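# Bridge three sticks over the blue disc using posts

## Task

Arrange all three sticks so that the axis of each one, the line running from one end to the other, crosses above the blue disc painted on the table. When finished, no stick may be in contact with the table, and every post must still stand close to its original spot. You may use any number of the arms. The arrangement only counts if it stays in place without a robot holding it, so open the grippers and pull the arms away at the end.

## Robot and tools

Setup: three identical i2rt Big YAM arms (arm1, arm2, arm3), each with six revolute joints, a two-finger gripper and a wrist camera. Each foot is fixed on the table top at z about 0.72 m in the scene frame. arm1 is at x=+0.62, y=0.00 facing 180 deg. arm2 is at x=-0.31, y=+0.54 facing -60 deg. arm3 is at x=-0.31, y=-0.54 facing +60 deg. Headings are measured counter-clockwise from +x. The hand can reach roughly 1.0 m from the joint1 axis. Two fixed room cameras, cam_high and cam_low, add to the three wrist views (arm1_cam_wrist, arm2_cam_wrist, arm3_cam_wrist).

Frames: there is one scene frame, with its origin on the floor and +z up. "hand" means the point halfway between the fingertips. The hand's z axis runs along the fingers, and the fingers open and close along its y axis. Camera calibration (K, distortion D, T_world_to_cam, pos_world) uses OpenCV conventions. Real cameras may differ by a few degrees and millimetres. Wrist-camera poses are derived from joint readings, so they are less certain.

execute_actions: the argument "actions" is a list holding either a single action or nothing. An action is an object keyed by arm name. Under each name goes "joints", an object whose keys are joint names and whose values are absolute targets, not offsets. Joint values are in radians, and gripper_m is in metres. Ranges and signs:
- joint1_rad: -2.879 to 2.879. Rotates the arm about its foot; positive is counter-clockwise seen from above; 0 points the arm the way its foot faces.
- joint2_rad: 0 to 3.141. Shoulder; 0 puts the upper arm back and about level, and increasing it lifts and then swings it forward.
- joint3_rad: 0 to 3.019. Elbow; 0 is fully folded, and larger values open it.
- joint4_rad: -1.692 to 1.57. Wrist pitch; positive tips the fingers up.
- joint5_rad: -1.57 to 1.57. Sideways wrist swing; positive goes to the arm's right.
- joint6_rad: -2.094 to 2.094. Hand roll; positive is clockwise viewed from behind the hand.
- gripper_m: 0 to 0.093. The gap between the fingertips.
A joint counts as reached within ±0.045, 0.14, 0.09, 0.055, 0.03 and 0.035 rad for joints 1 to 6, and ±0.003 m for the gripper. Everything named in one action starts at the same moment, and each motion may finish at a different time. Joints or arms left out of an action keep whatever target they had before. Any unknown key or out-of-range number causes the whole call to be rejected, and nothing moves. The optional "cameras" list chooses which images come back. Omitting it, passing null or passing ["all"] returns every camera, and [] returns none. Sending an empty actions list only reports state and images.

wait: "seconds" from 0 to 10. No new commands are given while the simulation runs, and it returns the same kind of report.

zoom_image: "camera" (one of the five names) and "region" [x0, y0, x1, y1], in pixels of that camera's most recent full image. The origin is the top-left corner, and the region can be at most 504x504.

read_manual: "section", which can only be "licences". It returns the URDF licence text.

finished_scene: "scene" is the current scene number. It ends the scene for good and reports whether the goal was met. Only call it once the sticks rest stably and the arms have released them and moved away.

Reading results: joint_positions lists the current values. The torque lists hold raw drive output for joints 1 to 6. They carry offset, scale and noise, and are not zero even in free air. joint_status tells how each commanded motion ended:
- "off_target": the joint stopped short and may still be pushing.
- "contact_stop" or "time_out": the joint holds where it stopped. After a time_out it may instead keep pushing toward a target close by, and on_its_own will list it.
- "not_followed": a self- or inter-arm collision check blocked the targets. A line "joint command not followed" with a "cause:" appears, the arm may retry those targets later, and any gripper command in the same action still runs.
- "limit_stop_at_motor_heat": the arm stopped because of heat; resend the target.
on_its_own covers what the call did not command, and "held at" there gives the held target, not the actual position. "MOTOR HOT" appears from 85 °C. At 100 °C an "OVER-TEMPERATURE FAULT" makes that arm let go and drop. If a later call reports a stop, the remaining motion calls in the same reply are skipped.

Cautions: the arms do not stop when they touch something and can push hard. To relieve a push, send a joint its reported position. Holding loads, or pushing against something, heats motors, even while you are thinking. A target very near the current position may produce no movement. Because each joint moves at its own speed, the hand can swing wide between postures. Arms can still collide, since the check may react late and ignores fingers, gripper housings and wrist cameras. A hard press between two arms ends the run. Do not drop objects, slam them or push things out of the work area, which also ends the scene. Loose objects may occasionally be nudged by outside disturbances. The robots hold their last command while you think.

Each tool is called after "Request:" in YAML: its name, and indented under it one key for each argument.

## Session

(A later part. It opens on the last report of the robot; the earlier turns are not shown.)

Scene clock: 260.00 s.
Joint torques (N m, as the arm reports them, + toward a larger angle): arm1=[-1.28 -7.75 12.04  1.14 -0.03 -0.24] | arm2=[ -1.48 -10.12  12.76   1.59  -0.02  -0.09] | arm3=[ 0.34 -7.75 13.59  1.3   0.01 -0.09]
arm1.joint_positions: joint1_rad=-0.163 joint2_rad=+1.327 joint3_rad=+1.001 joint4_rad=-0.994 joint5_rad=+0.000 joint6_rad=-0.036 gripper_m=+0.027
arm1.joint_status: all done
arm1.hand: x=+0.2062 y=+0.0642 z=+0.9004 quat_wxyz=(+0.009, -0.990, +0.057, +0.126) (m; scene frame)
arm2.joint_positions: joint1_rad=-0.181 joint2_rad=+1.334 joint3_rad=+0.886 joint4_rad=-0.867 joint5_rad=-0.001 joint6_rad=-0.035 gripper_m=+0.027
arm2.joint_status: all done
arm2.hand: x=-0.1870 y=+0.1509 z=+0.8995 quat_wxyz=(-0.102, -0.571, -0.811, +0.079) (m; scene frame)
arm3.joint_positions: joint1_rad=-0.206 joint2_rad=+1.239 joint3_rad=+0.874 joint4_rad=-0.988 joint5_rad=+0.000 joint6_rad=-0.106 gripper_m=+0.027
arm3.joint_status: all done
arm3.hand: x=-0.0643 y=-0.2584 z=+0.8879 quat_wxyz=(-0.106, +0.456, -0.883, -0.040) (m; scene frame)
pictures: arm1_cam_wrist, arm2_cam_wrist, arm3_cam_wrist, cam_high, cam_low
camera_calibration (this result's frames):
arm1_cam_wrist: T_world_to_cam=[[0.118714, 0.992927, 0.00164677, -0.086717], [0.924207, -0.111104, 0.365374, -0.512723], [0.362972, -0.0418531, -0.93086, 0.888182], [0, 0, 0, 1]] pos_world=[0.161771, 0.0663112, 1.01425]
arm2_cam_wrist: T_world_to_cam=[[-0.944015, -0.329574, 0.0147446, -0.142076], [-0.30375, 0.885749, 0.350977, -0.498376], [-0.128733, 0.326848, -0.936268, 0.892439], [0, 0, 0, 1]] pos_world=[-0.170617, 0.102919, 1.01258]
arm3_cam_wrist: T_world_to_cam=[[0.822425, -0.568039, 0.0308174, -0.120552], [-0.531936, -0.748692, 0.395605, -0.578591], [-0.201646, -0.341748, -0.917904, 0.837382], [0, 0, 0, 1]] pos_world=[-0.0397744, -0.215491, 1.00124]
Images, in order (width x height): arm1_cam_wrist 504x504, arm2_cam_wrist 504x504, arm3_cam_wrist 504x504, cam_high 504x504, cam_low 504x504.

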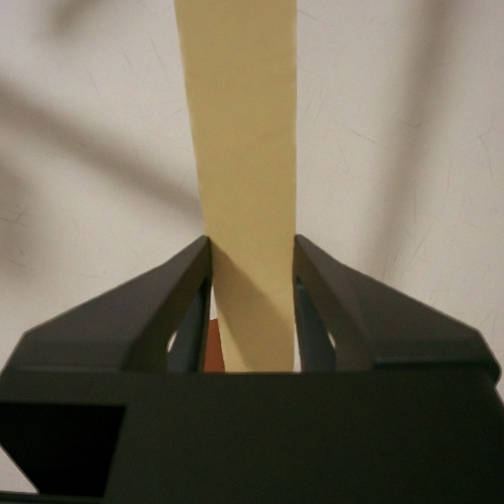

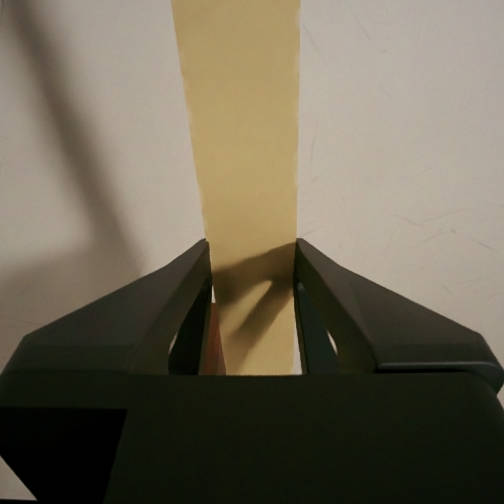

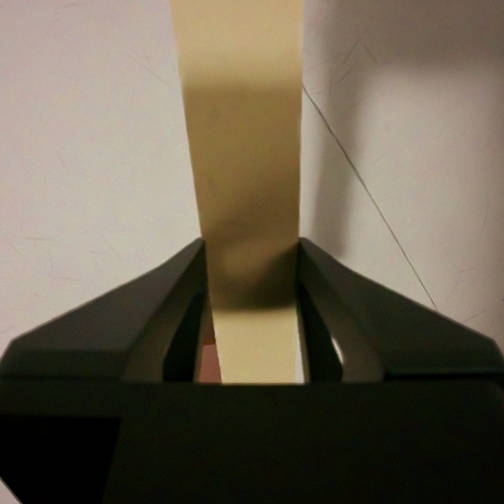

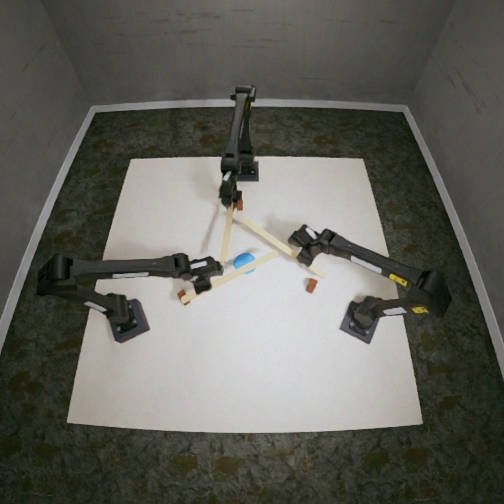

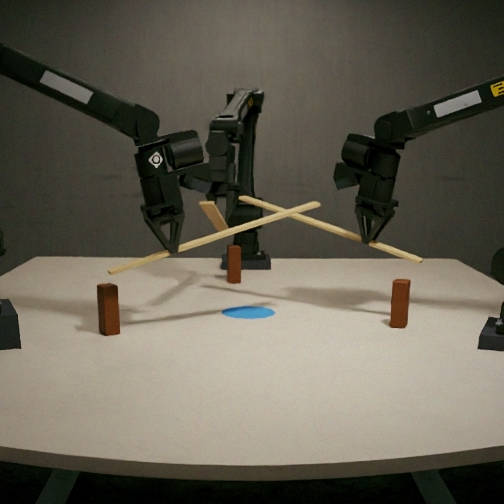

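Request:
execute_actions:
  actions:
    - {"arm1":{"joints":{"joint1_rad":-0.055}},"arm2":{"joints":{"joint1_rad":-0.06}},"arm3":{"joints":{"joint1_rad":-0.093}}}

Request:
zoom_image:
  camera: "cam_high"
  region: [160, 180, 340, 320]

Request:
zoom_image:
  camera: "cam_low"
  region: [80, 170, 440, 340]

Scene clock: 269.33 s.
Joint torques (N m, as the arm reports them, + toward a larger angle): arm1=[-1.2  -7.8  12.1   1.12 -0.03 -0.24] | arm2=[ -1.57 -10.07  12.75   1.56  -0.02  -0.09] | arm3=[-0.17 -6.95 13.75  1.16  0.   -0.17]
arm1.joint_positions: joint1_rad=-0.049 joint2_rad=+1.327 joint3_rad=+1.001 joint4_rad=-0.994 joint5_rad=+0.000 joint6_rad=-0.036 gripper_m=+0.027
arm1.joint_status: all done
arm1.hand: x=+0.2016 y=+0.0168 z=+0.9006 quat_wxyz=(+0.002, -0.992, +0.001, +0.127) (m; scene frame)
arm2.joint_positions: joint1_rad=-0.061 joint2_rad=+1.334 joint3_rad=+0.886 joint4_rad=-0.867 joint5_rad=+0.000 joint6_rad=-0.035 gripper_m=+0.027
arm2.joint_status: all done
arm2.hand: x=-0.1417 y=+0.1683 z=+0.8994 quat_wxyz=(-0.107, -0.521, -0.843, +0.073) (m; scene frame)
arm3.joint_positions: joint1_rad=-0.090 joint2_rad=+1.239 joint3_rad=+0.874 joint4_rad=-0.988 joint5_rad=+0.000 joint6_rad=-0.106 gripper_m=+0.027
arm3.joint_status: all done
arm3.hand: x=-0.0982 y=-0.2318 z=+0.8877 quat_wxyz=(-0.103, +0.507, -0.855, -0.045) (m; scene frame)
pictures: arm1_cam_wrist, arm2_cam_wrist, arm3_cam_wrist, cam_high, cam_low
camera_calibration (this result's frames):
arm1_cam_wrist: T_world_to_cam=[[0.00541433, 0.999983, 0.00236156, -0.0170865], [0.931055, -0.00590272, 0.364832, -0.516567], [0.36484, 0.000223415, -0.93107, 0.88718], [0, 0, 0, 1]] pos_world=[0.157366, 0.0138389, 1.01453]
arm2_cam_wrist: T_world_to_cam=[[-0.897901, -0.439926, 0.0154618, -0.0691619], [-0.407114, 0.843265, 0.350945, -0.507412], [-0.167428, 0.308819, -0.936269, 0.890048], [0, 0, 0, 1]] pos_world=[-0.119656, 0.122594, 1.01247]
arm3_cam_wrist: T_world_to_cam=[[0.882607, -0.469038, 0.0317514, -0.0494387], [-0.441969, -0.804859, 0.396063, -0.581203], [-0.160213, -0.363601, -0.917674, 0.83832], [0, 0, 0, 1]] pos_world=[-0.0789285, -0.18616, 1.00107]
Images, in order (width x height): arm1_cam_wrist 504x504, arm2_cam_wrist 504x504, arm3_cam_wrist 504x504, cam_high 504x504, cam_low 504x504.

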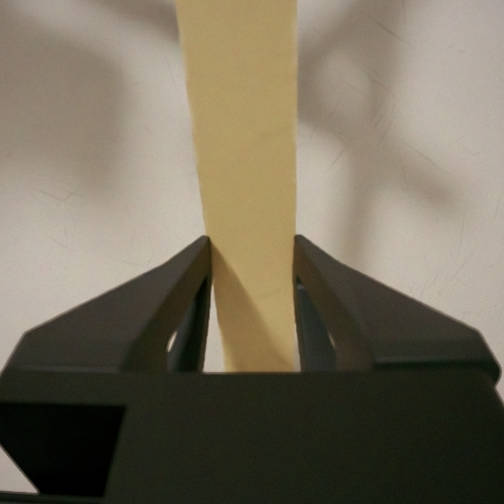

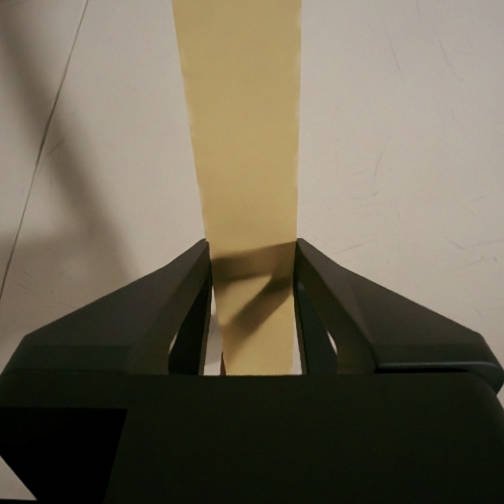

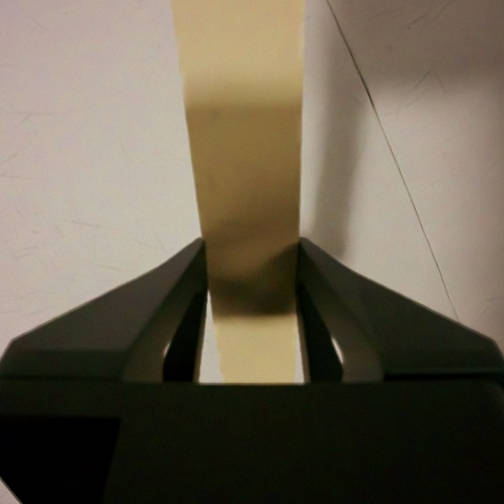

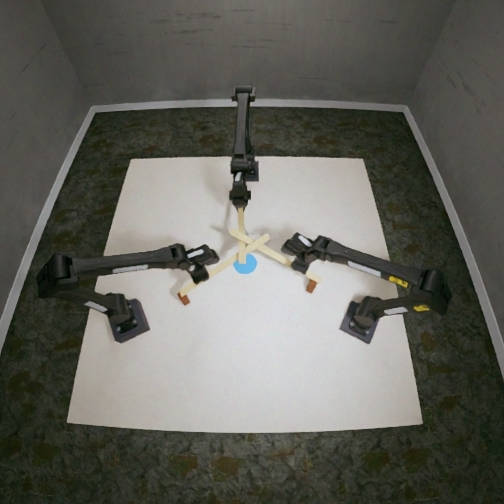

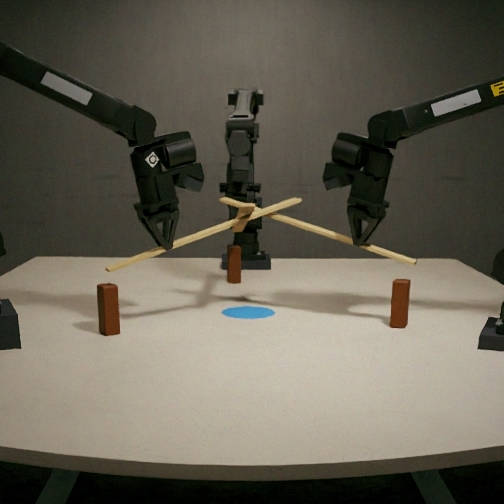

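Region (160, 180, 340, 320) of cam_high's 504x504 image, scaled by 2.800, with more detail than that image has.

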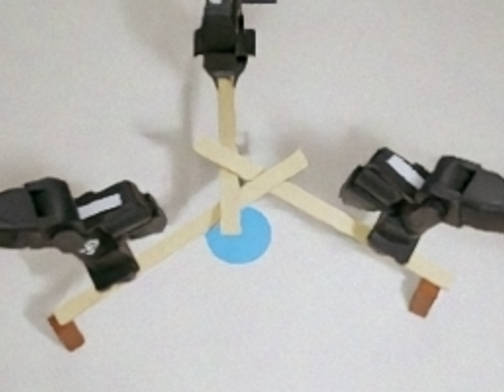

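Region (80, 170, 440, 340) of cam_low's 504x504 image, scaled by 1.400, with more detail than that image has; it fills the top 238 rows of this view, and the rest is white.

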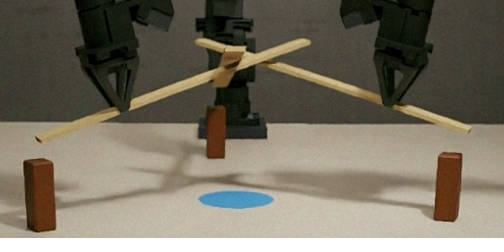

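Request:
execute_actions:
  actions:
    - {"arm1":{"joints":{"joint2_rad":1.378,"joint3_rad":0.945,"joint4_rad":-0.99}},"arm2":{"joints":{"joint2_rad":1.383,"joint3_rad":0.856,"joint4_rad":-0.9}},"arm3":{"joints":{"joint2_rad":1.292,"joint3_rad":0.818,"joint4_rad":-0.935}}}

Request:
zoom_image:
  camera: "cam_high"
  region: [160, 180, 340, 320]

Request:
zoom_image:
  camera: "cam_low"
  region: [80, 170, 440, 340]

Scene clock: 300.17 s.
Joint torques (N m, as the arm reports them, + toward a larger angle): arm1=[-0.83 -7.64  7.5   0.56 -0.07 -0.24] | arm2=[-1.64 -9.4   8.8   0.37 -0.06 -0.18] | arm3=[ 0.02 -6.6   9.9   0.72 -0.07 -0.22]
arm1.joint_positions: joint1_rad=-0.055 joint2_rad=+1.389 joint3_rad=+0.943 joint4_rad=-0.994 joint5_rad=+0.001 joint6_rad=-0.036 gripper_m=+0.027
arm1.joint_status: all done
arm1.hand: x=+0.2241 y=+0.0180 z=+0.8535 quat_wxyz=(+0.000, -0.998, +0.003, +0.067) (m; scene frame)
arm2.joint_positions: joint1_rad=-0.061 joint2_rad=+1.382 joint3_rad=+0.852 joint4_rad=-0.891 joint5_rad=+0.000 joint6_rad=-0.026 gripper_m=+0.027
arm2.joint_status: all done
arm2.hand: x=-0.1509 y=+0.1877 z=+0.8671 quat_wxyz=(-0.063, -0.528, -0.846, +0.044) (m; scene frame)
arm3.joint_positions: joint1_rad=-0.090 joint2_rad=+1.291 joint3_rad=+0.807 joint4_rad=-0.951 joint5_rad=+0.002 joint6_rad=-0.099 gripper_m=+0.027
arm3.joint_status: all done
arm3.hand: x=-0.1081 y=-0.2470 z=+0.8451 quat_wxyz=(-0.067, +0.505, -0.860, -0.028) (m; scene frame)
pictures: arm1_cam_wrist, arm2_cam_wrist, arm3_cam_wrist, cam_high, cam_low
camera_calibration (this result's frames):
arm1_cam_wrist: T_world_to_cam=[[0.0101877, 0.999948, -0.00075497, -0.0166785], [0.880768, -0.00861603, 0.473469, -0.601642], [0.473438, -0.00548853, -0.88081, 0.767949], [0, 0, 0, 1]] pos_world=[0.1665, 0.0157088, 0.961264]
arm2_cam_wrist: T_world_to_cam=[[-0.901105, -0.433436, 0.011982, -0.0669872], [-0.38268, 0.807971, 0.448039, -0.590099], [-0.203877, 0.399145, -0.893934, 0.793093], [0, 0, 0, 1]] pos_world=[-0.124488, 0.13119, 0.974162]
arm3_cam_wrist: T_world_to_cam=[[0.880222, -0.474028, 0.0225123, -0.0401827], [-0.427904, -0.772274, 0.469565, -0.633517], [-0.205201, -0.422954, -0.882611, 0.742905], [0, 0, 0, 1]] pos_world=[-0.0832699, -0.194082, 0.954078]
Images, in order (width x height): arm1_cam_wrist 504x504, arm2_cam_wrist 504x504, arm3_cam_wrist 504x504, cam_high 504x504, cam_low 504x504.

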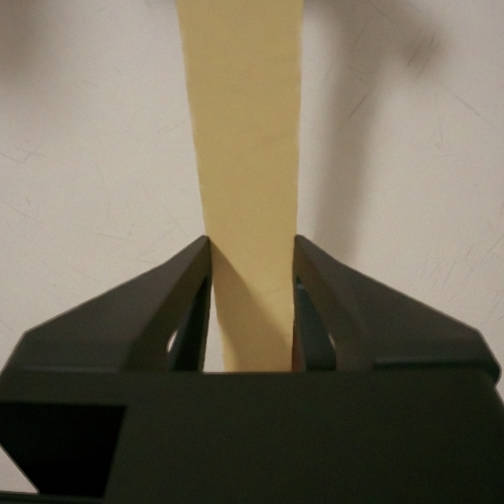

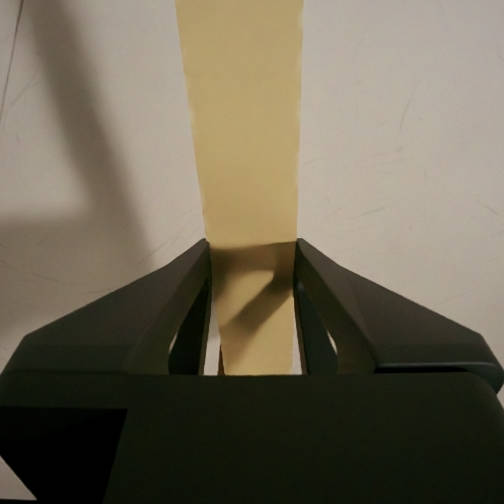

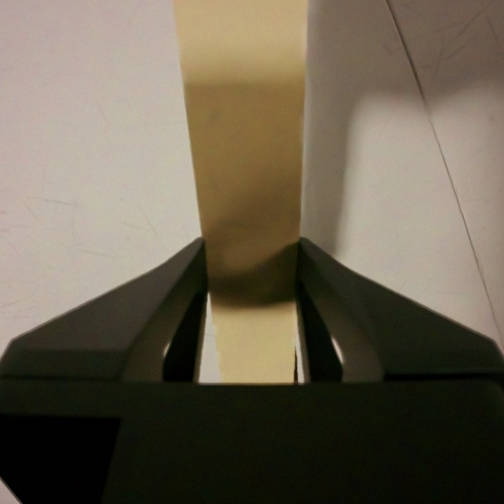

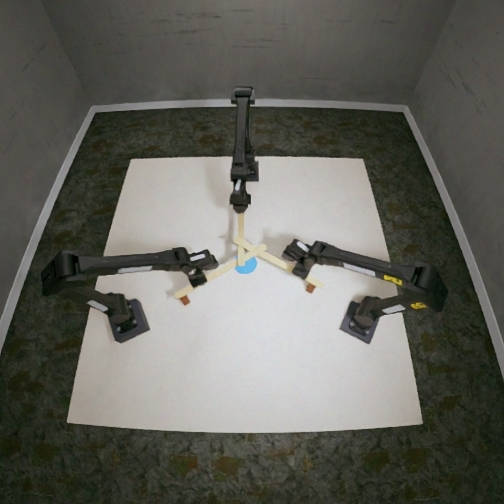

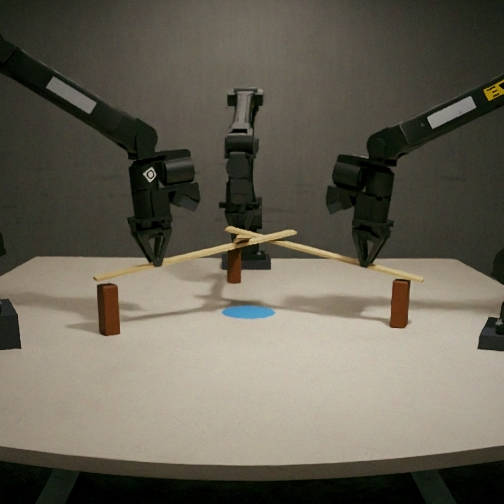

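Region (160, 180, 340, 320) of cam_high's 504x504 image, scaled by 2.800, with more detail than that image has.

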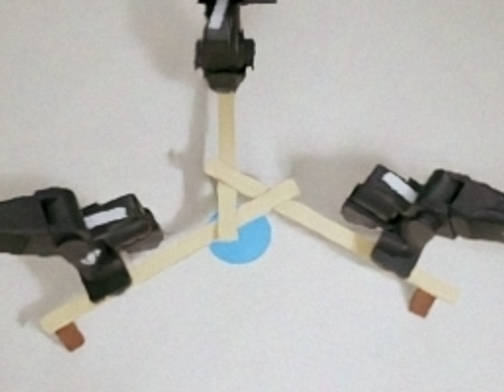

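Region (80, 170, 440, 340) of cam_low's 504x504 image, scaled by 1.400, with more detail than that image has; it fills the top 238 rows of this view, and the rest is white.

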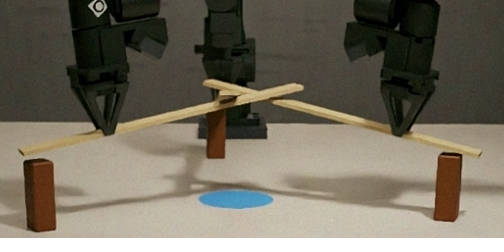

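Request:
execute_actions:
  actions:
    - {"arm1":{"joints":{"joint2_rad":1.415,"joint4_rad":-0.955}},"arm2":{"joints":{"joint2_rad":1.42,"joint4_rad":-0.86}},"arm3":{"joints":{"joint2_rad":1.325,"joint4_rad":-0.915}}}
  cameras: ["cam_high","cam_low"]

Request:
zoom_image:
  camera: "cam_high"
  region: [160, 180, 340, 320]

Request:
zoom_image:
  camera: "cam_low"
  region: [80, 170, 440, 340]

Scene clock: 313.63 s.
Joint torques (N m, as the arm reports them, + toward a larger angle): arm1=[-0.83 -6.2   7.51  1.33 -0.12 -0.23] | arm2=[-1.63 -9.21  8.62  1.47 -0.12 -0.22] | arm3=[-0.62 -5.67  9.56  1.25 -0.07 -0.22]
arm1.joint_positions: joint1_rad=-0.055 joint2_rad=+1.400 joint3_rad=+0.943 joint4_rad=-0.979 joint5_rad=+0.002 joint6_rad=-0.036 gripper_m=+0.027
arm1.joint_status: all done
arm1.hand: x=+0.2207 y=+0.0185 z=+0.8498 quat_wxyz=(+0.001, -0.998, +0.004, +0.069) (m; scene frame)
arm2.joint_positions: joint1_rad=-0.061 joint2_rad=+1.414 joint3_rad=+0.852 joint4_rad=-0.881 joint5_rad=+0.001 joint6_rad=-0.023 gripper_m=+0.027
arm2.joint_status: all done
arm2.hand: x=-0.1510 y=+0.1874 z=+0.8554 quat_wxyz=(-0.053, -0.530, -0.846, +0.038) (m; scene frame)
arm3.joint_positions: joint1_rad=-0.090 joint2_rad=+1.311 joint3_rad=+0.807 joint4_rad=-0.940 joint5_rad=+0.002 joint6_rad=-0.099 gripper_m=+0.027
arm3.joint_status: all done
arm3.hand: x=-0.1071 y=-0.2456 z=+0.8387 quat_wxyz=(-0.062, +0.506, -0.860, -0.026) (m; scene frame)
pictures: cam_high, cam_low
Images, in order (width x height): cam_high 504x504, cam_low 504x504.

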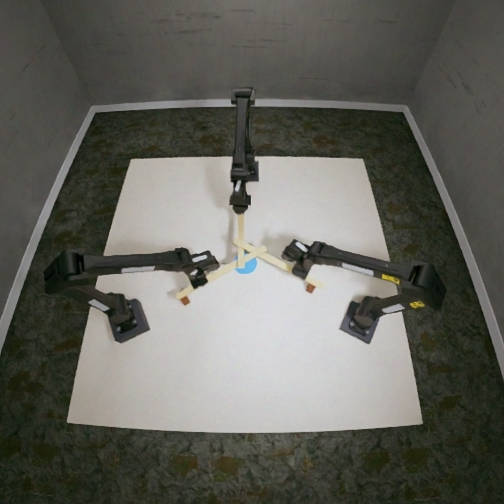

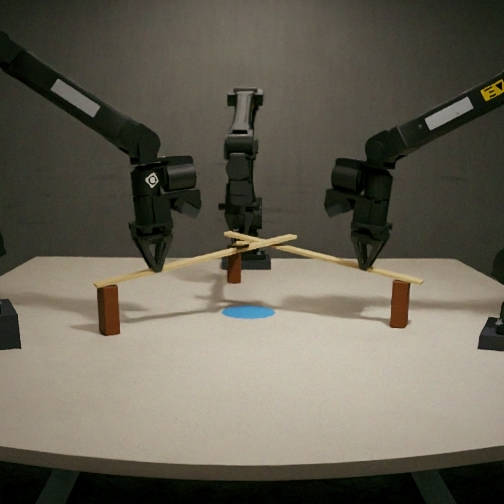

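Region (160, 180, 340, 320) of cam_high's 504x504 image, scaled by 2.800, with more detail than that image has.

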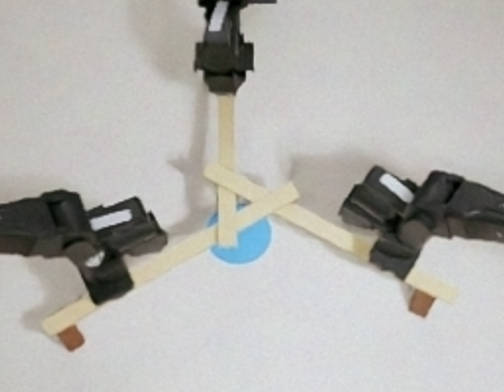

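Region (80, 170, 440, 340) of cam_low's 504x504 image, scaled by 1.400, with more detail than that image has; it fills the top 238 rows of this view, and the rest is white.

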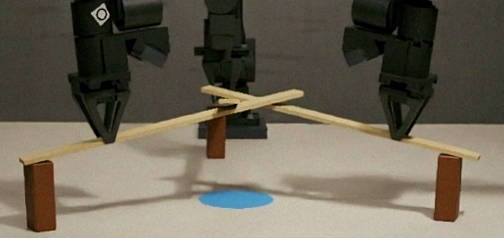

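Request:
execute_actions:
  actions:
    - {"arm1":{"joints":{"gripper_m":0.045}},"arm2":{"joints":{"gripper_m":0.045}},"arm3":{"joints":{"gripper_m":0.045}}}
  cameras: ["cam_high","cam_low"]

Request:
zoom_image:
  camera: "cam_low"
  region: [80, 170, 440, 340]

Scene clock: 323.87 s.
Joint torques (N m, as the arm reports them, + toward a larger angle): arm1=[-0.79 -6.81  7.47  1.03 -0.11 -0.24] | arm2=[-1.65 -9.13  8.62  1.22 -0.11 -0.15] | arm3=[ 0.29 -6.36 10.05  1.01 -0.09 -0.17]
arm1.joint_positions: joint1_rad=-0.055 joint2_rad=+1.410 joint3_rad=+0.943 joint4_rad=-0.971 joint5_rad=+0.002 joint6_rad=-0.036 gripper_m=+0.045
arm1.joint_status: all done
arm1.hand: x=+0.2190 y=+0.0185 z=+0.8462 quat_wxyz=(+0.001, -0.998, +0.004, +0.068) (m; scene frame)
arm2.joint_positions: joint1_rad=-0.061 joint2_rad=+1.414 joint3_rad=+0.852 joint4_rad=-0.874 joint5_rad=+0.001 joint6_rad=-0.031 gripper_m=+0.045
arm2.joint_status: all done
arm2.hand: x=-0.1503 y=+0.1859 z=+0.8556 quat_wxyz=(-0.056, -0.526, -0.848, +0.040) (m; scene frame)
arm3.joint_positions: joint1_rad=-0.090 joint2_rad=+1.311 joint3_rad=+0.807 joint4_rad=-0.934 joint5_rad=+0.002 joint6_rad=-0.103 gripper_m=+0.045
arm3.joint_status: all done
arm3.hand: x=-0.1063 y=-0.2444 z=+0.8389 quat_wxyz=(-0.065, +0.507, -0.859, -0.027) (m; scene frame)
pictures: cam_high, cam_low
Images, in order (width x height): cam_high 504x504, cam_low 504x504.

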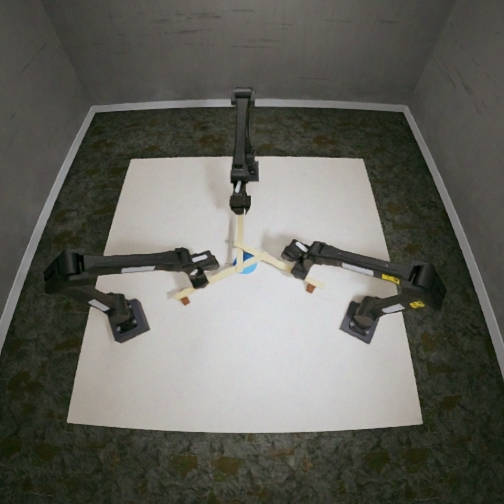

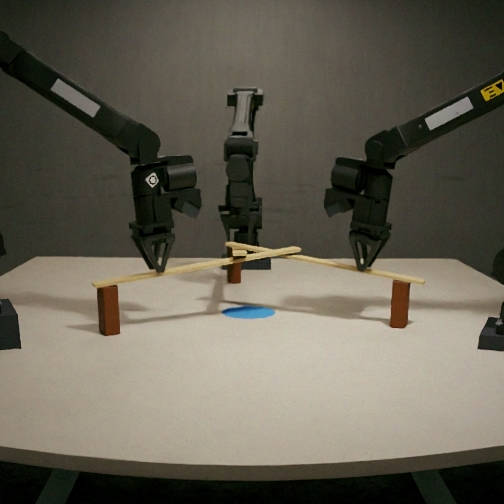

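Region (80, 170, 440, 340) of cam_low's 504x504 image, scaled by 1.400, with more detail than that image has; it fills the top 238 rows of this view, and the rest is white.

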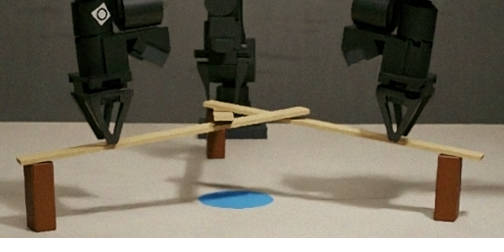

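Settled. Raise hands by reducing joint2.

Request:
execute_actions:
  actions:
    - {"arm1":{"joints":{"gripper_m":0.07,"joint2_rad":0.7}},"arm2":{"joints":{"gripper_m":0.07,"joint2_rad":0.7}},"arm3":{"joints":{"gripper_m":0.07,"joint2_rad":0.7}}}

Scene clock: 327.57 s.
Joint torques (N m, as the arm reports them, + toward a larger angle): arm1=[-0.84  0.08  8.89  1.84 -0.11 -0.23] | arm2=[-1.57 -1.59 11.09  2.26 -0.12 -0.12] | arm3=[ 1.06 -1.06 11.57  1.96 -0.03 -0.14]
arm1.joint_positions: joint1_rad=-0.055 joint2_rad=+0.695 joint3_rad=+0.943 joint4_rad=-0.970 joint5_rad=+0.002 joint6_rad=-0.036 gripper_m=+0.070
arm1.joint_status: all done
arm1.hand: x=+0.2923 y=+0.0167 z=+1.1028 quat_wxyz=(+0.015, -0.911, +0.005, +0.413) (m; scene frame)
arm2.joint_positions: joint1_rad=-0.061 joint2_rad=+0.692 joint3_rad=+0.852 joint4_rad=-0.873 joint5_rad=+0.001 joint6_rad=-0.032 gripper_m=+0.070
arm2.joint_status: all done
arm2.hand: x=-0.1703 y=+0.2315 z=+1.1119 quat_wxyz=(-0.346, -0.479, -0.772, +0.233) (m; scene frame)
arm3.joint_positions: joint1_rad=-0.090 joint2_rad=+0.693 joint3_rad=+0.807 joint4_rad=-0.934 joint5_rad=+0.002 joint6_rad=-0.103 gripper_m=+0.070
arm3.joint_status: all done
arm3.hand: x=-0.1285 y=-0.2749 z=+1.0413 quat_wxyz=(-0.338, +0.473, -0.800, -0.152) (m; scene frame)
pictures: arm1_cam_wrist, arm2_cam_wrist, arm3_cam_wrist, cam_high, cam_low
camera_calibration (this result's frames):
arm1_cam_wrist: T_world_to_cam=[[0.0223118, 0.999547, 0.0202056, -0.0425434], [0.974776, -0.0172608, -0.222515, -0.0395982], [-0.222066, 0.0246607, -0.97472, 1.26164], [0, 0, 0, 1]] pos_world=[0.319715, 0.0107277, 1.22179]
arm2_cam_wrist: T_world_to_cam=[[-0.904284, -0.426039, 0.0276008, -0.0880607], [-0.419747, 0.875396, -0.23978, 0.000281324], [0.0779939, -0.228414, -0.970435, 1.26891], [0, 0, 0, 1]] pos_world=[-0.178481, 0.252074, 1.23389]
arm3_cam_wrist: T_world_to_cam=[[0.863389, -0.496957, 0.0871413, -0.115703], [-0.485682, -0.865407, -0.12322, -0.171671], [0.136648, 0.064064, -0.988546, 1.18824], [0, 0, 0, 1]] pos_world=[-0.145851, -0.282188, 1.16356]
Images, in order (width x height): arm1_cam_wrist 504x504, arm2_cam_wrist 504x504, arm3_cam_wrist 504x504, cam_high 504x504, cam_low 504x504.

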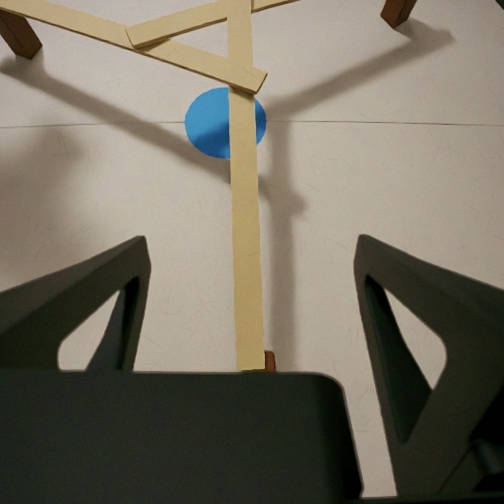

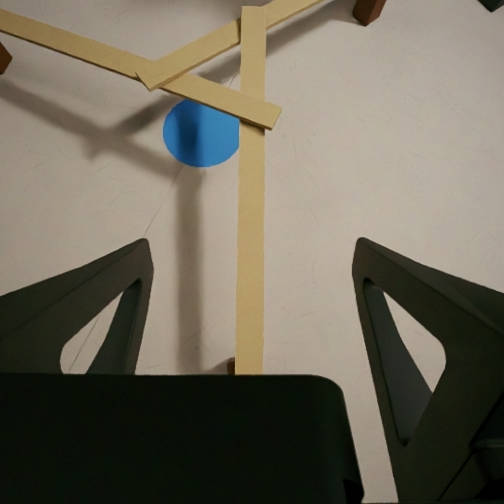

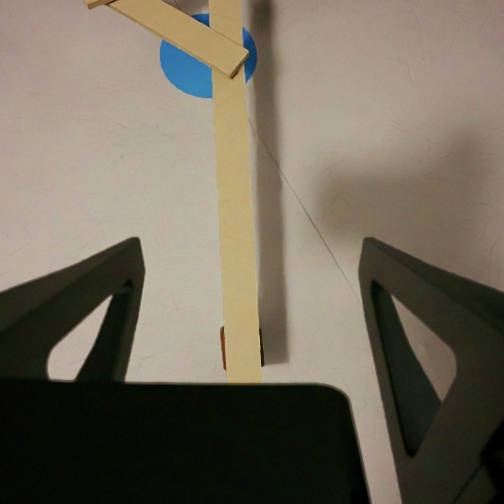

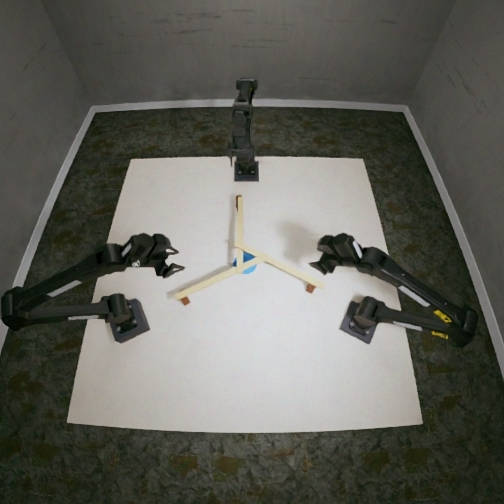

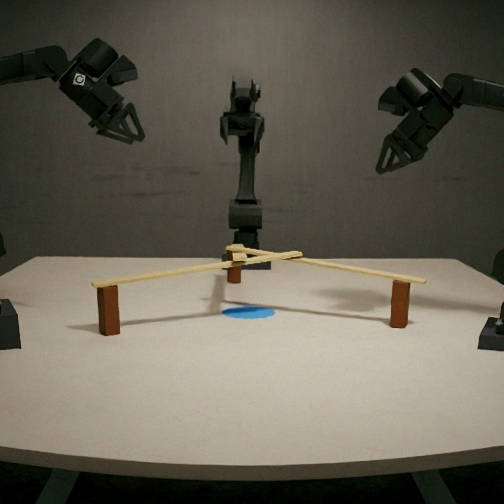

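Request:
zoom_image:
  camera: "cam_high"
  region: [200, 220, 300, 310]

Region (200, 220, 300, 310) of cam_high's 504x504 image, scaled by 5.040, with more detail than that image has; it fills the top 454 rows of this view, and the rest is white.

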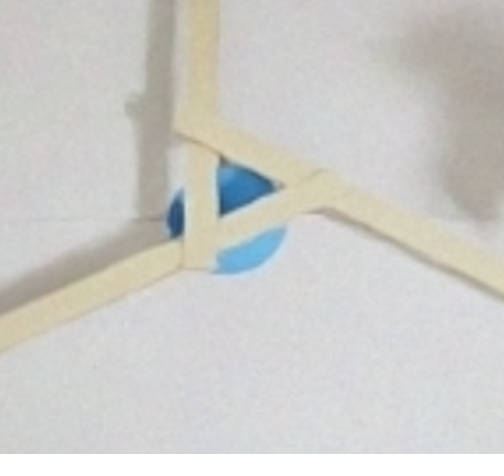

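Request:
execute_actions:
  actions:
    - {"arm2":{"joints":{"joint2_rad":1.405}}}
  cameras: ["arm2_cam_wrist"]

Request:
execute_actions:
  actions:
    - {"arm2":{"joints":{"gripper_m":0.0}}}
  cameras: ["arm2_cam_wrist","cam_low"]

Scene clock: 355.77 s.
Joint torques (N m, as the arm reports them, + toward a larger angle): arm1=[-0.77  0.    8.86  1.85 -0.11 -0.23] | arm2=[-1.6  -9.63  8.64  1.21 -0.11 -0.13] | arm3=[ 0.09 -1.7  11.67  1.94  0.01 -0.09]
arm1.joint_positions: joint1_rad=-0.055 joint2_rad=+0.695 joint3_rad=+0.943 joint4_rad=-0.970 joint5_rad=+0.002 joint6_rad=-0.036 gripper_m=+0.070
arm1.joint_status: not commanded
arm1.hand: x=+0.2923 y=+0.0167 z=+1.1028 quat_wxyz=(+0.015, -0.911, +0.005, +0.413) (m; scene frame)
arm2.joint_positions: joint1_rad=-0.061 joint2_rad=+1.405 joint3_rad=+0.852 joint4_rad=-0.872 joint5_rad=+0.001 joint6_rad=-0.032 gripper_m=+0.070
arm2.joint_status: all done
arm2.hand: x=-0.1499 y=+0.1850 z=+0.8591 quat_wxyz=(-0.060, -0.526, -0.847, +0.043) (m; scene frame)
arm3.joint_positions: joint1_rad=-0.090 joint2_rad=+0.693 joint3_rad=+0.807 joint4_rad=-0.934 joint5_rad=+0.002 joint6_rad=-0.103 gripper_m=+0.070
arm3.joint_status: not commanded
arm3.hand: x=-0.1285 y=-0.2749 z=+1.0413 quat_wxyz=(-0.338, +0.473, -0.800, -0.152) (m; scene frame)
pictures: arm2_cam_wrist
camera_calibration (this result's frames):
arm2_cam_wrist: T_world_to_cam=[[-0.898834, -0.438072, 0.0137927, -0.0675271], [-0.384991, 0.804181, 0.452852, -0.587762], [-0.209473, 0.401729, -0.891479, 0.783861], [0, 0, 0, 1]] pos_world=[-0.12278, 0.128186, 0.965896]
Images, in order (width x height): arm2_cam_wrist 504x504.

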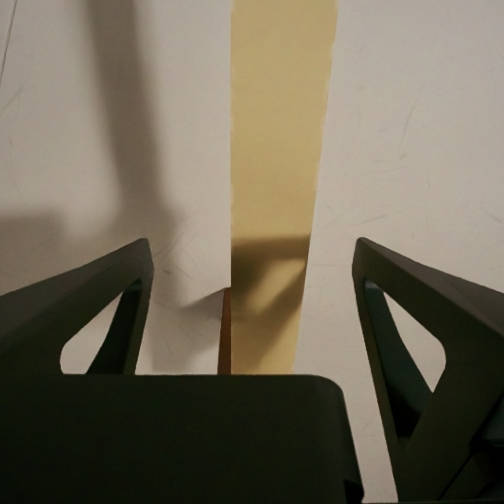

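Scene clock: 356.43 s.
Joint torques (N m, as the arm reports them, + toward a larger angle): arm1=[-0.81  0.    8.87  1.84 -0.11 -0.24] | arm2=[-1.64 -9.76  8.75  1.19 -0.11 -0.12] | arm3=[-0.19 -0.09 11.66  1.86 -0.01 -0.1 ]
arm1.joint_positions: joint1_rad=-0.055 joint2_rad=+0.695 joint3_rad=+0.943 joint4_rad=-0.970 joint5_rad=+0.002 joint6_rad=-0.036 gripper_m=+0.070
arm1.joint_status: not commanded
arm1.hand: x=+0.2923 y=+0.0167 z=+1.1028 quat_wxyz=(+0.015, -0.911, +0.005, +0.413) (m; scene frame)
arm2.joint_positions: joint1_rad=-0.061 joint2_rad=+1.405 joint3_rad=+0.852 joint4_rad=-0.872 joint5_rad=+0.001 joint6_rad=-0.032 gripper_m=+0.000
arm2.joint_status: all done
arm2.hand: x=-0.1499 y=+0.1850 z=+0.8591 quat_wxyz=(-0.060, -0.525, -0.848, +0.043) (m; scene frame)
arm3.joint_positions: joint1_rad=-0.090 joint2_rad=+0.693 joint3_rad=+0.807 joint4_rad=-0.934 joint5_rad=+0.002 joint6_rad=-0.103 gripper_m=+0.070
arm3.joint_status: not commanded
arm3.hand: x=-0.1285 y=-0.2749 z=+1.0413 quat_wxyz=(-0.338, +0.473, -0.800, -0.152) (m; scene frame)
pictures: arm2_cam_wrist, cam_low
camera_calibration (this result's frames):
arm2_cam_wrist: T_world_to_cam=[[-0.898502, -0.438749, 0.013905, -0.0674484], [-0.385551, 0.80391, 0.452857, -0.5878], [-0.209869, 0.401531, -0.891475, 0.783835], [0, 0, 0, 1]] pos_world=[-0.122726, 0.128211, 0.965896]
Images, in order (width x height): arm2_cam_wrist 504x504, cam_low 504x504.

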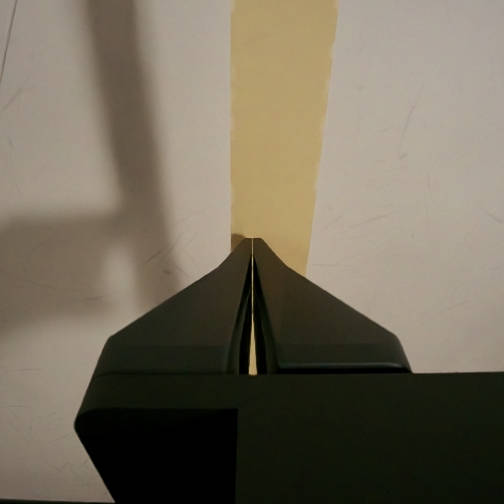

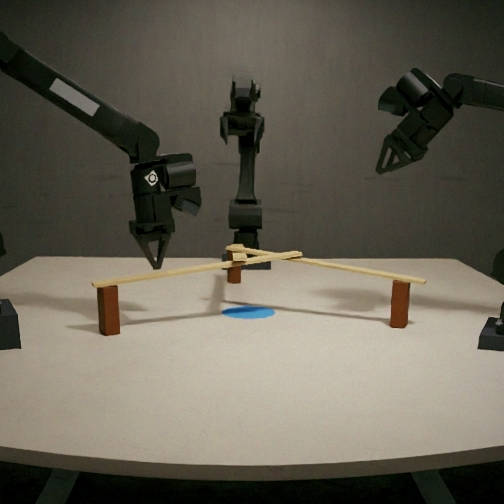

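Request:
execute_actions:
  actions:
    - {"arm2":{"joints":{"gripper_m":0.07}}}
  cameras: []

Request:
execute_actions:
  actions:
    - {"arm2":{"joints":{"joint2_rad":1.44,"joint6_rad":-0.07}}}
  cameras: ["arm2_cam_wrist","cam_low"]

Scene clock: 364.70 s.
Joint torques (N m, as the arm reports them, + toward a larger angle): arm1=[-0.86  0.01  8.88  1.83 -0.11 -0.23] | arm2=[-1.58 -9.46  8.68  1.19 -0.11 -0.12] | arm3=[-0.8  -0.23 11.57  1.87 -0.07 -0.07]
arm1.joint_positions: joint1_rad=-0.055 joint2_rad=+0.695 joint3_rad=+0.943 joint4_rad=-0.970 joint5_rad=+0.002 joint6_rad=-0.036 gripper_m=+0.070
arm1.joint_status: not commanded
arm1.hand: x=+0.2923 y=+0.0167 z=+1.1028 quat_wxyz=(+0.015, -0.911, +0.005, +0.413) (m; scene frame)
arm2.joint_positions: joint1_rad=-0.061 joint2_rad=+1.405 joint3_rad=+0.852 joint4_rad=-0.872 joint5_rad=+0.001 joint6_rad=-0.032 gripper_m=+0.070
arm2.joint_status: all done
arm2.hand: x=-0.1499 y=+0.1850 z=+0.8591 quat_wxyz=(-0.060, -0.525, -0.848, +0.043) (m; scene frame)
arm3.joint_positions: joint1_rad=-0.090 joint2_rad=+0.693 joint3_rad=+0.807 joint4_rad=-0.934 joint5_rad=+0.002 joint6_rad=-0.103 gripper_m=+0.070
arm3.joint_status: not commanded
arm3.hand: x=-0.1285 y=-0.2749 z=+1.0413 quat_wxyz=(-0.338, +0.473, -0.800, -0.152) (m; scene frame)
pictures: none
No camera images: the call's "cameras" was empty. Leave "cameras" out to get every camera's image.

Scene clock: 365.40 s.
Joint torques (N m, as the arm reports them, + toward a larger angle): arm1=[-0.83  0.05  8.88  1.83 -0.11 -0.23] | arm2=[-1.53 -8.9   8.58  1.13 -0.12 -0.13] | arm3=[ 0.44 -0.57 11.52  2.14 -0.05 -0.15]
arm1.joint_positions: joint1_rad=-0.055 joint2_rad=+0.695 joint3_rad=+0.943 joint4_rad=-0.970 joint5_rad=+0.002 joint6_rad=-0.036 gripper_m=+0.070
arm1.joint_status: not commanded
arm1.hand: x=+0.2923 y=+0.0167 z=+1.1028 quat_wxyz=(+0.015, -0.911, +0.005, +0.413) (m; scene frame)
arm2.joint_positions: joint1_rad=-0.061 joint2_rad=+1.429 joint3_rad=+0.852 joint4_rad=-0.872 joint5_rad=+0.001 joint6_rad=-0.061 gripper_m=+0.070
arm2.joint_status: all done
arm2.hand: x=-0.1505 y=+0.1864 z=+0.8505 quat_wxyz=(-0.050, -0.514, -0.856, +0.037) (m; scene frame)
arm3.joint_positions: joint1_rad=-0.090 joint2_rad=+0.693 joint3_rad=+0.807 joint4_rad=-0.934 joint5_rad=+0.002 joint6_rad=-0.103 gripper_m=+0.070
arm3.joint_status: not commanded
arm3.hand: x=-0.1285 y=-0.2749 z=+1.0413 quat_wxyz=(-0.338, +0.473, -0.800, -0.152) (m; scene frame)
pictures: arm2_cam_wrist, cam_low
camera_calibration (this result's frames):
arm2_cam_wrist: T_world_to_cam=[[-0.885527, -0.464283, 0.0168253, -0.0630872], [-0.401784, 0.7835, 0.474023, -0.60186], [-0.233263, 0.413, -0.880352, 0.760363], [0, 0, 0, 1]] pos_world=[-0.120318, 0.128237, 0.955744]
Images, in order (width x height): arm2_cam_wrist 504x504, cam_low 504x504.

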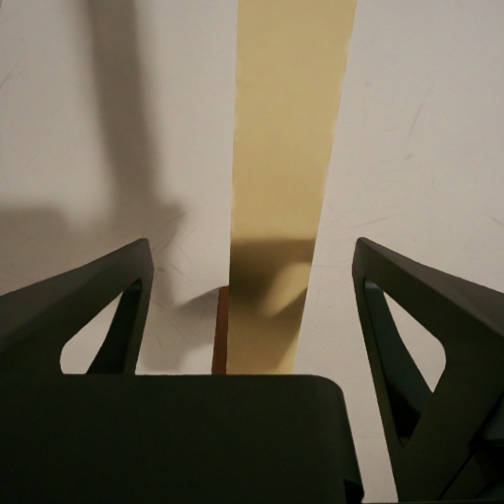

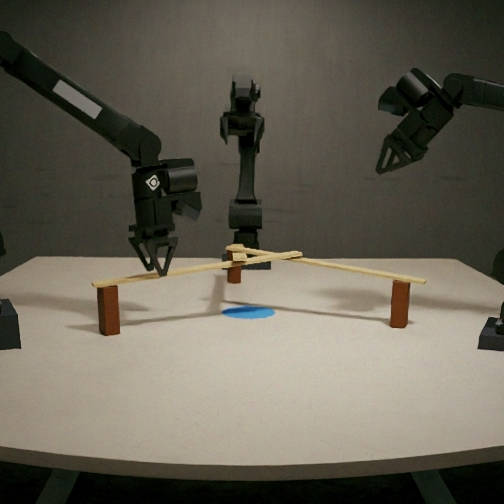

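Tips still about at stick top; go a bit lower.

Request:
execute_actions:
  actions:
    - {"arm2":{"joints":{"joint2_rad":1.475,"joint6_rad":-0.1}}}
  cameras: []

Request:
execute_actions:
  actions:
    - {"arm2":{"joints":{"gripper_m":0.0}}}
  cameras: ["arm2_cam_wrist","cam_low","cam_high"]

Scene clock: 369.90 s.
Joint torques (N m, as the arm reports them, + toward a larger angle): arm1=[-0.8   0.12  8.87  1.82 -0.11 -0.24] | arm2=[-1.56 -9.1   8.28  1.1  -0.12 -0.13] | arm3=[-0.22 -0.89 11.79  1.7  -0.04 -0.11]
arm1.joint_positions: joint1_rad=-0.055 joint2_rad=+0.695 joint3_rad=+0.943 joint4_rad=-0.970 joint5_rad=+0.002 joint6_rad=-0.036 gripper_m=+0.070
arm1.joint_status: not commanded
arm1.hand: x=+0.2923 y=+0.0167 z=+1.1028 quat_wxyz=(+0.015, -0.911, +0.005, +0.413) (m; scene frame)
arm2.joint_positions: joint1_rad=-0.061 joint2_rad=+1.466 joint3_rad=+0.852 joint4_rad=-0.872 joint5_rad=+0.001 joint6_rad=-0.092 gripper_m=+0.070
arm2.joint_status: all done
arm2.hand: x=-0.1517 y=+0.1889 z=+0.8370 quat_wxyz=(-0.034, -0.501, -0.864, +0.027) (m; scene frame)
arm3.joint_positions: joint1_rad=-0.090 joint2_rad=+0.693 joint3_rad=+0.807 joint4_rad=-0.934 joint5_rad=+0.002 joint6_rad=-0.103 gripper_m=+0.070
arm3.joint_status: not commanded
arm3.hand: x=-0.1285 y=-0.2749 z=+1.0413 quat_wxyz=(-0.338, +0.473, -0.800, -0.152) (m; scene frame)
pictures: none
No camera images: the call's "cameras" was empty. Leave "cameras" out to get every camera's image.

Scene clock: 370.57 s.
Joint torques (N m, as the arm reports them, + toward a larger angle): arm1=[-0.89 -0.04  8.88  1.86 -0.11 -0.23] | arm2=[-1.59 -9.29  8.26  1.03 -0.13 -0.12] | arm3=[-0.6   0.02 11.68  2.01 -0.03 -0.1 ]
arm1.joint_positions: joint1_rad=-0.055 joint2_rad=+0.695 joint3_rad=+0.943 joint4_rad=-0.970 joint5_rad=+0.002 joint6_rad=-0.036 gripper_m=+0.070
arm1.joint_status: not commanded
arm1.hand: x=+0.2923 y=+0.0167 z=+1.1028 quat_wxyz=(+0.015, -0.911, +0.005, +0.413) (m; scene frame)
arm2.joint_positions: joint1_rad=-0.061 joint2_rad=+1.466 joint3_rad=+0.852 joint4_rad=-0.871 joint5_rad=+0.001 joint6_rad=-0.092 gripper_m=+0.028
arm2.joint_status: gripper_m off_target (ended at +0.028, target +0.000)
arm2.hand: x=-0.1516 y=+0.1886 z=+0.8370 quat_wxyz=(-0.035, -0.501, -0.864, +0.027) (m; scene frame)
arm3.joint_positions: joint1_rad=-0.090 joint2_rad=+0.693 joint3_rad=+0.807 joint4_rad=-0.934 joint5_rad=+0.002 joint6_rad=-0.103 gripper_m=+0.070
arm3.joint_status: not commanded
arm3.hand: x=-0.1285 y=-0.2749 z=+1.0413 quat_wxyz=(-0.338, +0.473, -0.800, -0.152) (m; scene frame)
pictures: arm2_cam_wrist, cam_high, cam_low
camera_calibration (this result's frames):
arm2_cam_wrist: T_world_to_cam=[[-0.870577, -0.49172, 0.0175383, -0.05592], [-0.416488, 0.755422, 0.505842, -0.621197], [-0.261981, 0.433069, -0.862448, 0.724167], [0, 0, 0, 1]] pos_world=[-0.117685, 0.128154, 0.939764]
Images, in order (width x height): arm2_cam_wrist 504x504, cam_high 504x504, cam_low 504x504.

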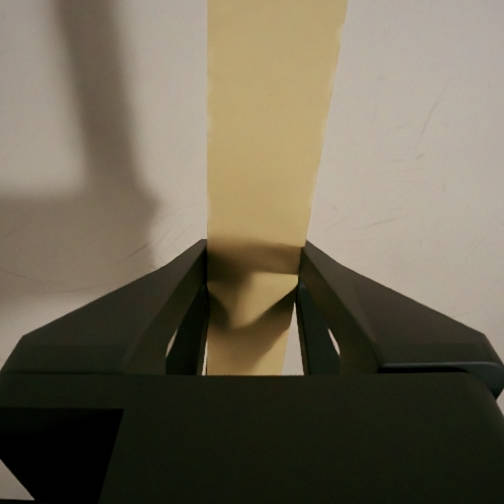

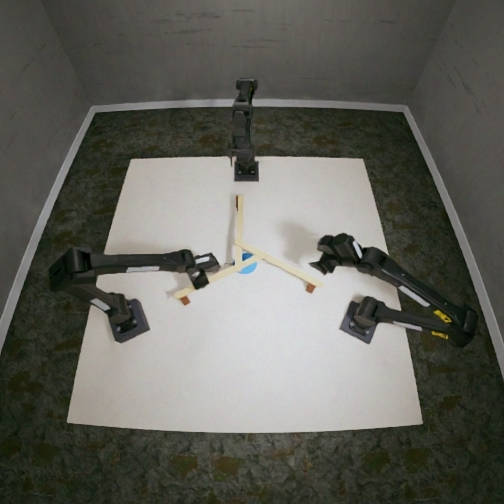

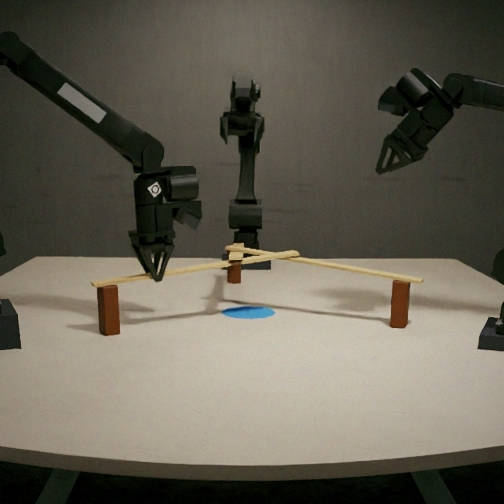

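Request:
execute_actions:
  actions:
    - {"arm2":{"joints":{"joint6_rad":-0.16}}}
  cameras: ["arm2_cam_wrist","cam_high"]

Request:
zoom_image:
  camera: "cam_high"
  region: [160, 180, 340, 320]

Scene clock: 376.73 s.
Joint torques (N m, as the arm reports them, + toward a larger angle): arm1=[-0.78 -0.02  8.87  1.83 -0.11 -0.24] | arm2=[-1.6  -9.23  8.24  1.04 -0.13 -0.19] | arm3=[ 0.2  -0.45 11.97  2.08 -0.09 -0.13]
arm1.joint_positions: joint1_rad=-0.055 joint2_rad=+0.695 joint3_rad=+0.943 joint4_rad=-0.970 joint5_rad=+0.002 joint6_rad=-0.036 gripper_m=+0.070
arm1.joint_status: not commanded
arm1.hand: x=+0.2923 y=+0.0167 z=+1.1028 quat_wxyz=(+0.015, -0.911, +0.005, +0.413) (m; scene frame)
arm2.joint_positions: joint1_rad=-0.061 joint2_rad=+1.466 joint3_rad=+0.852 joint4_rad=-0.871 joint5_rad=+0.001 joint6_rad=-0.143 gripper_m=+0.028
arm2.joint_status: all done
arm2.hand: x=-0.1516 y=+0.1886 z=+0.8370 quat_wxyz=(-0.034, -0.479, -0.877, +0.028) (m; scene frame)
arm3.joint_positions: joint1_rad=-0.090 joint2_rad=+0.693 joint3_rad=+0.807 joint4_rad=-0.934 joint5_rad=+0.002 joint6_rad=-0.103 gripper_m=+0.070
arm3.joint_status: not commanded
arm3.hand: x=-0.1285 y=-0.2749 z=+1.0413 quat_wxyz=(-0.338, +0.473, -0.800, -0.152) (m; scene frame)
pictures: arm2_cam_wrist, cam_high
camera_calibration (this result's frames):
arm2_cam_wrist: T_world_to_cam=[[-0.844339, -0.535358, 0.0219755, -0.047426], [-0.452304, 0.734138, 0.506421, -0.623096], [-0.287249, 0.417651, -0.862007, 0.722875], [0, 0, 0, 1]] pos_world=[-0.114227, 0.130139, 0.939714]
Images, in order (width x height): arm2_cam_wrist 504x504, cam_high 504x504.

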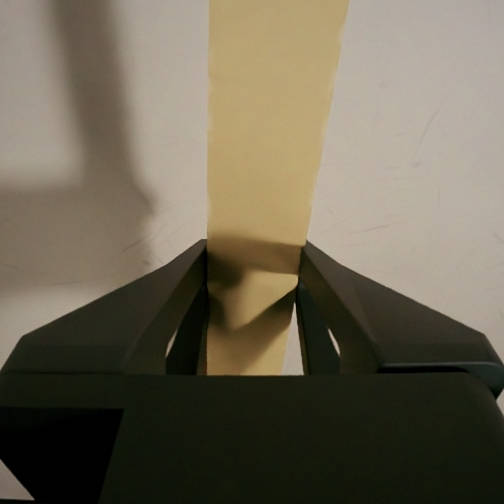

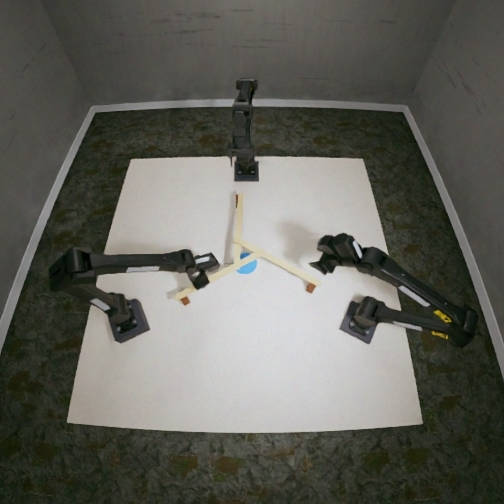

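Region (160, 180, 340, 320) of cam_high's 504x504 image, scaled by 2.800, with more detail than that image has.

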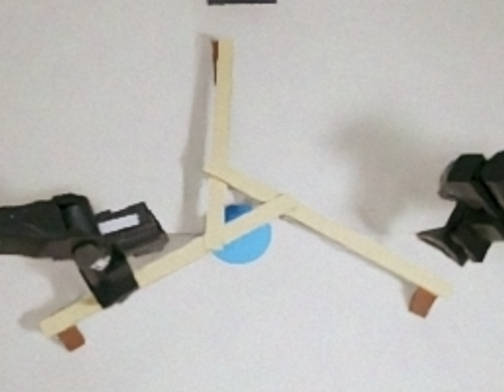

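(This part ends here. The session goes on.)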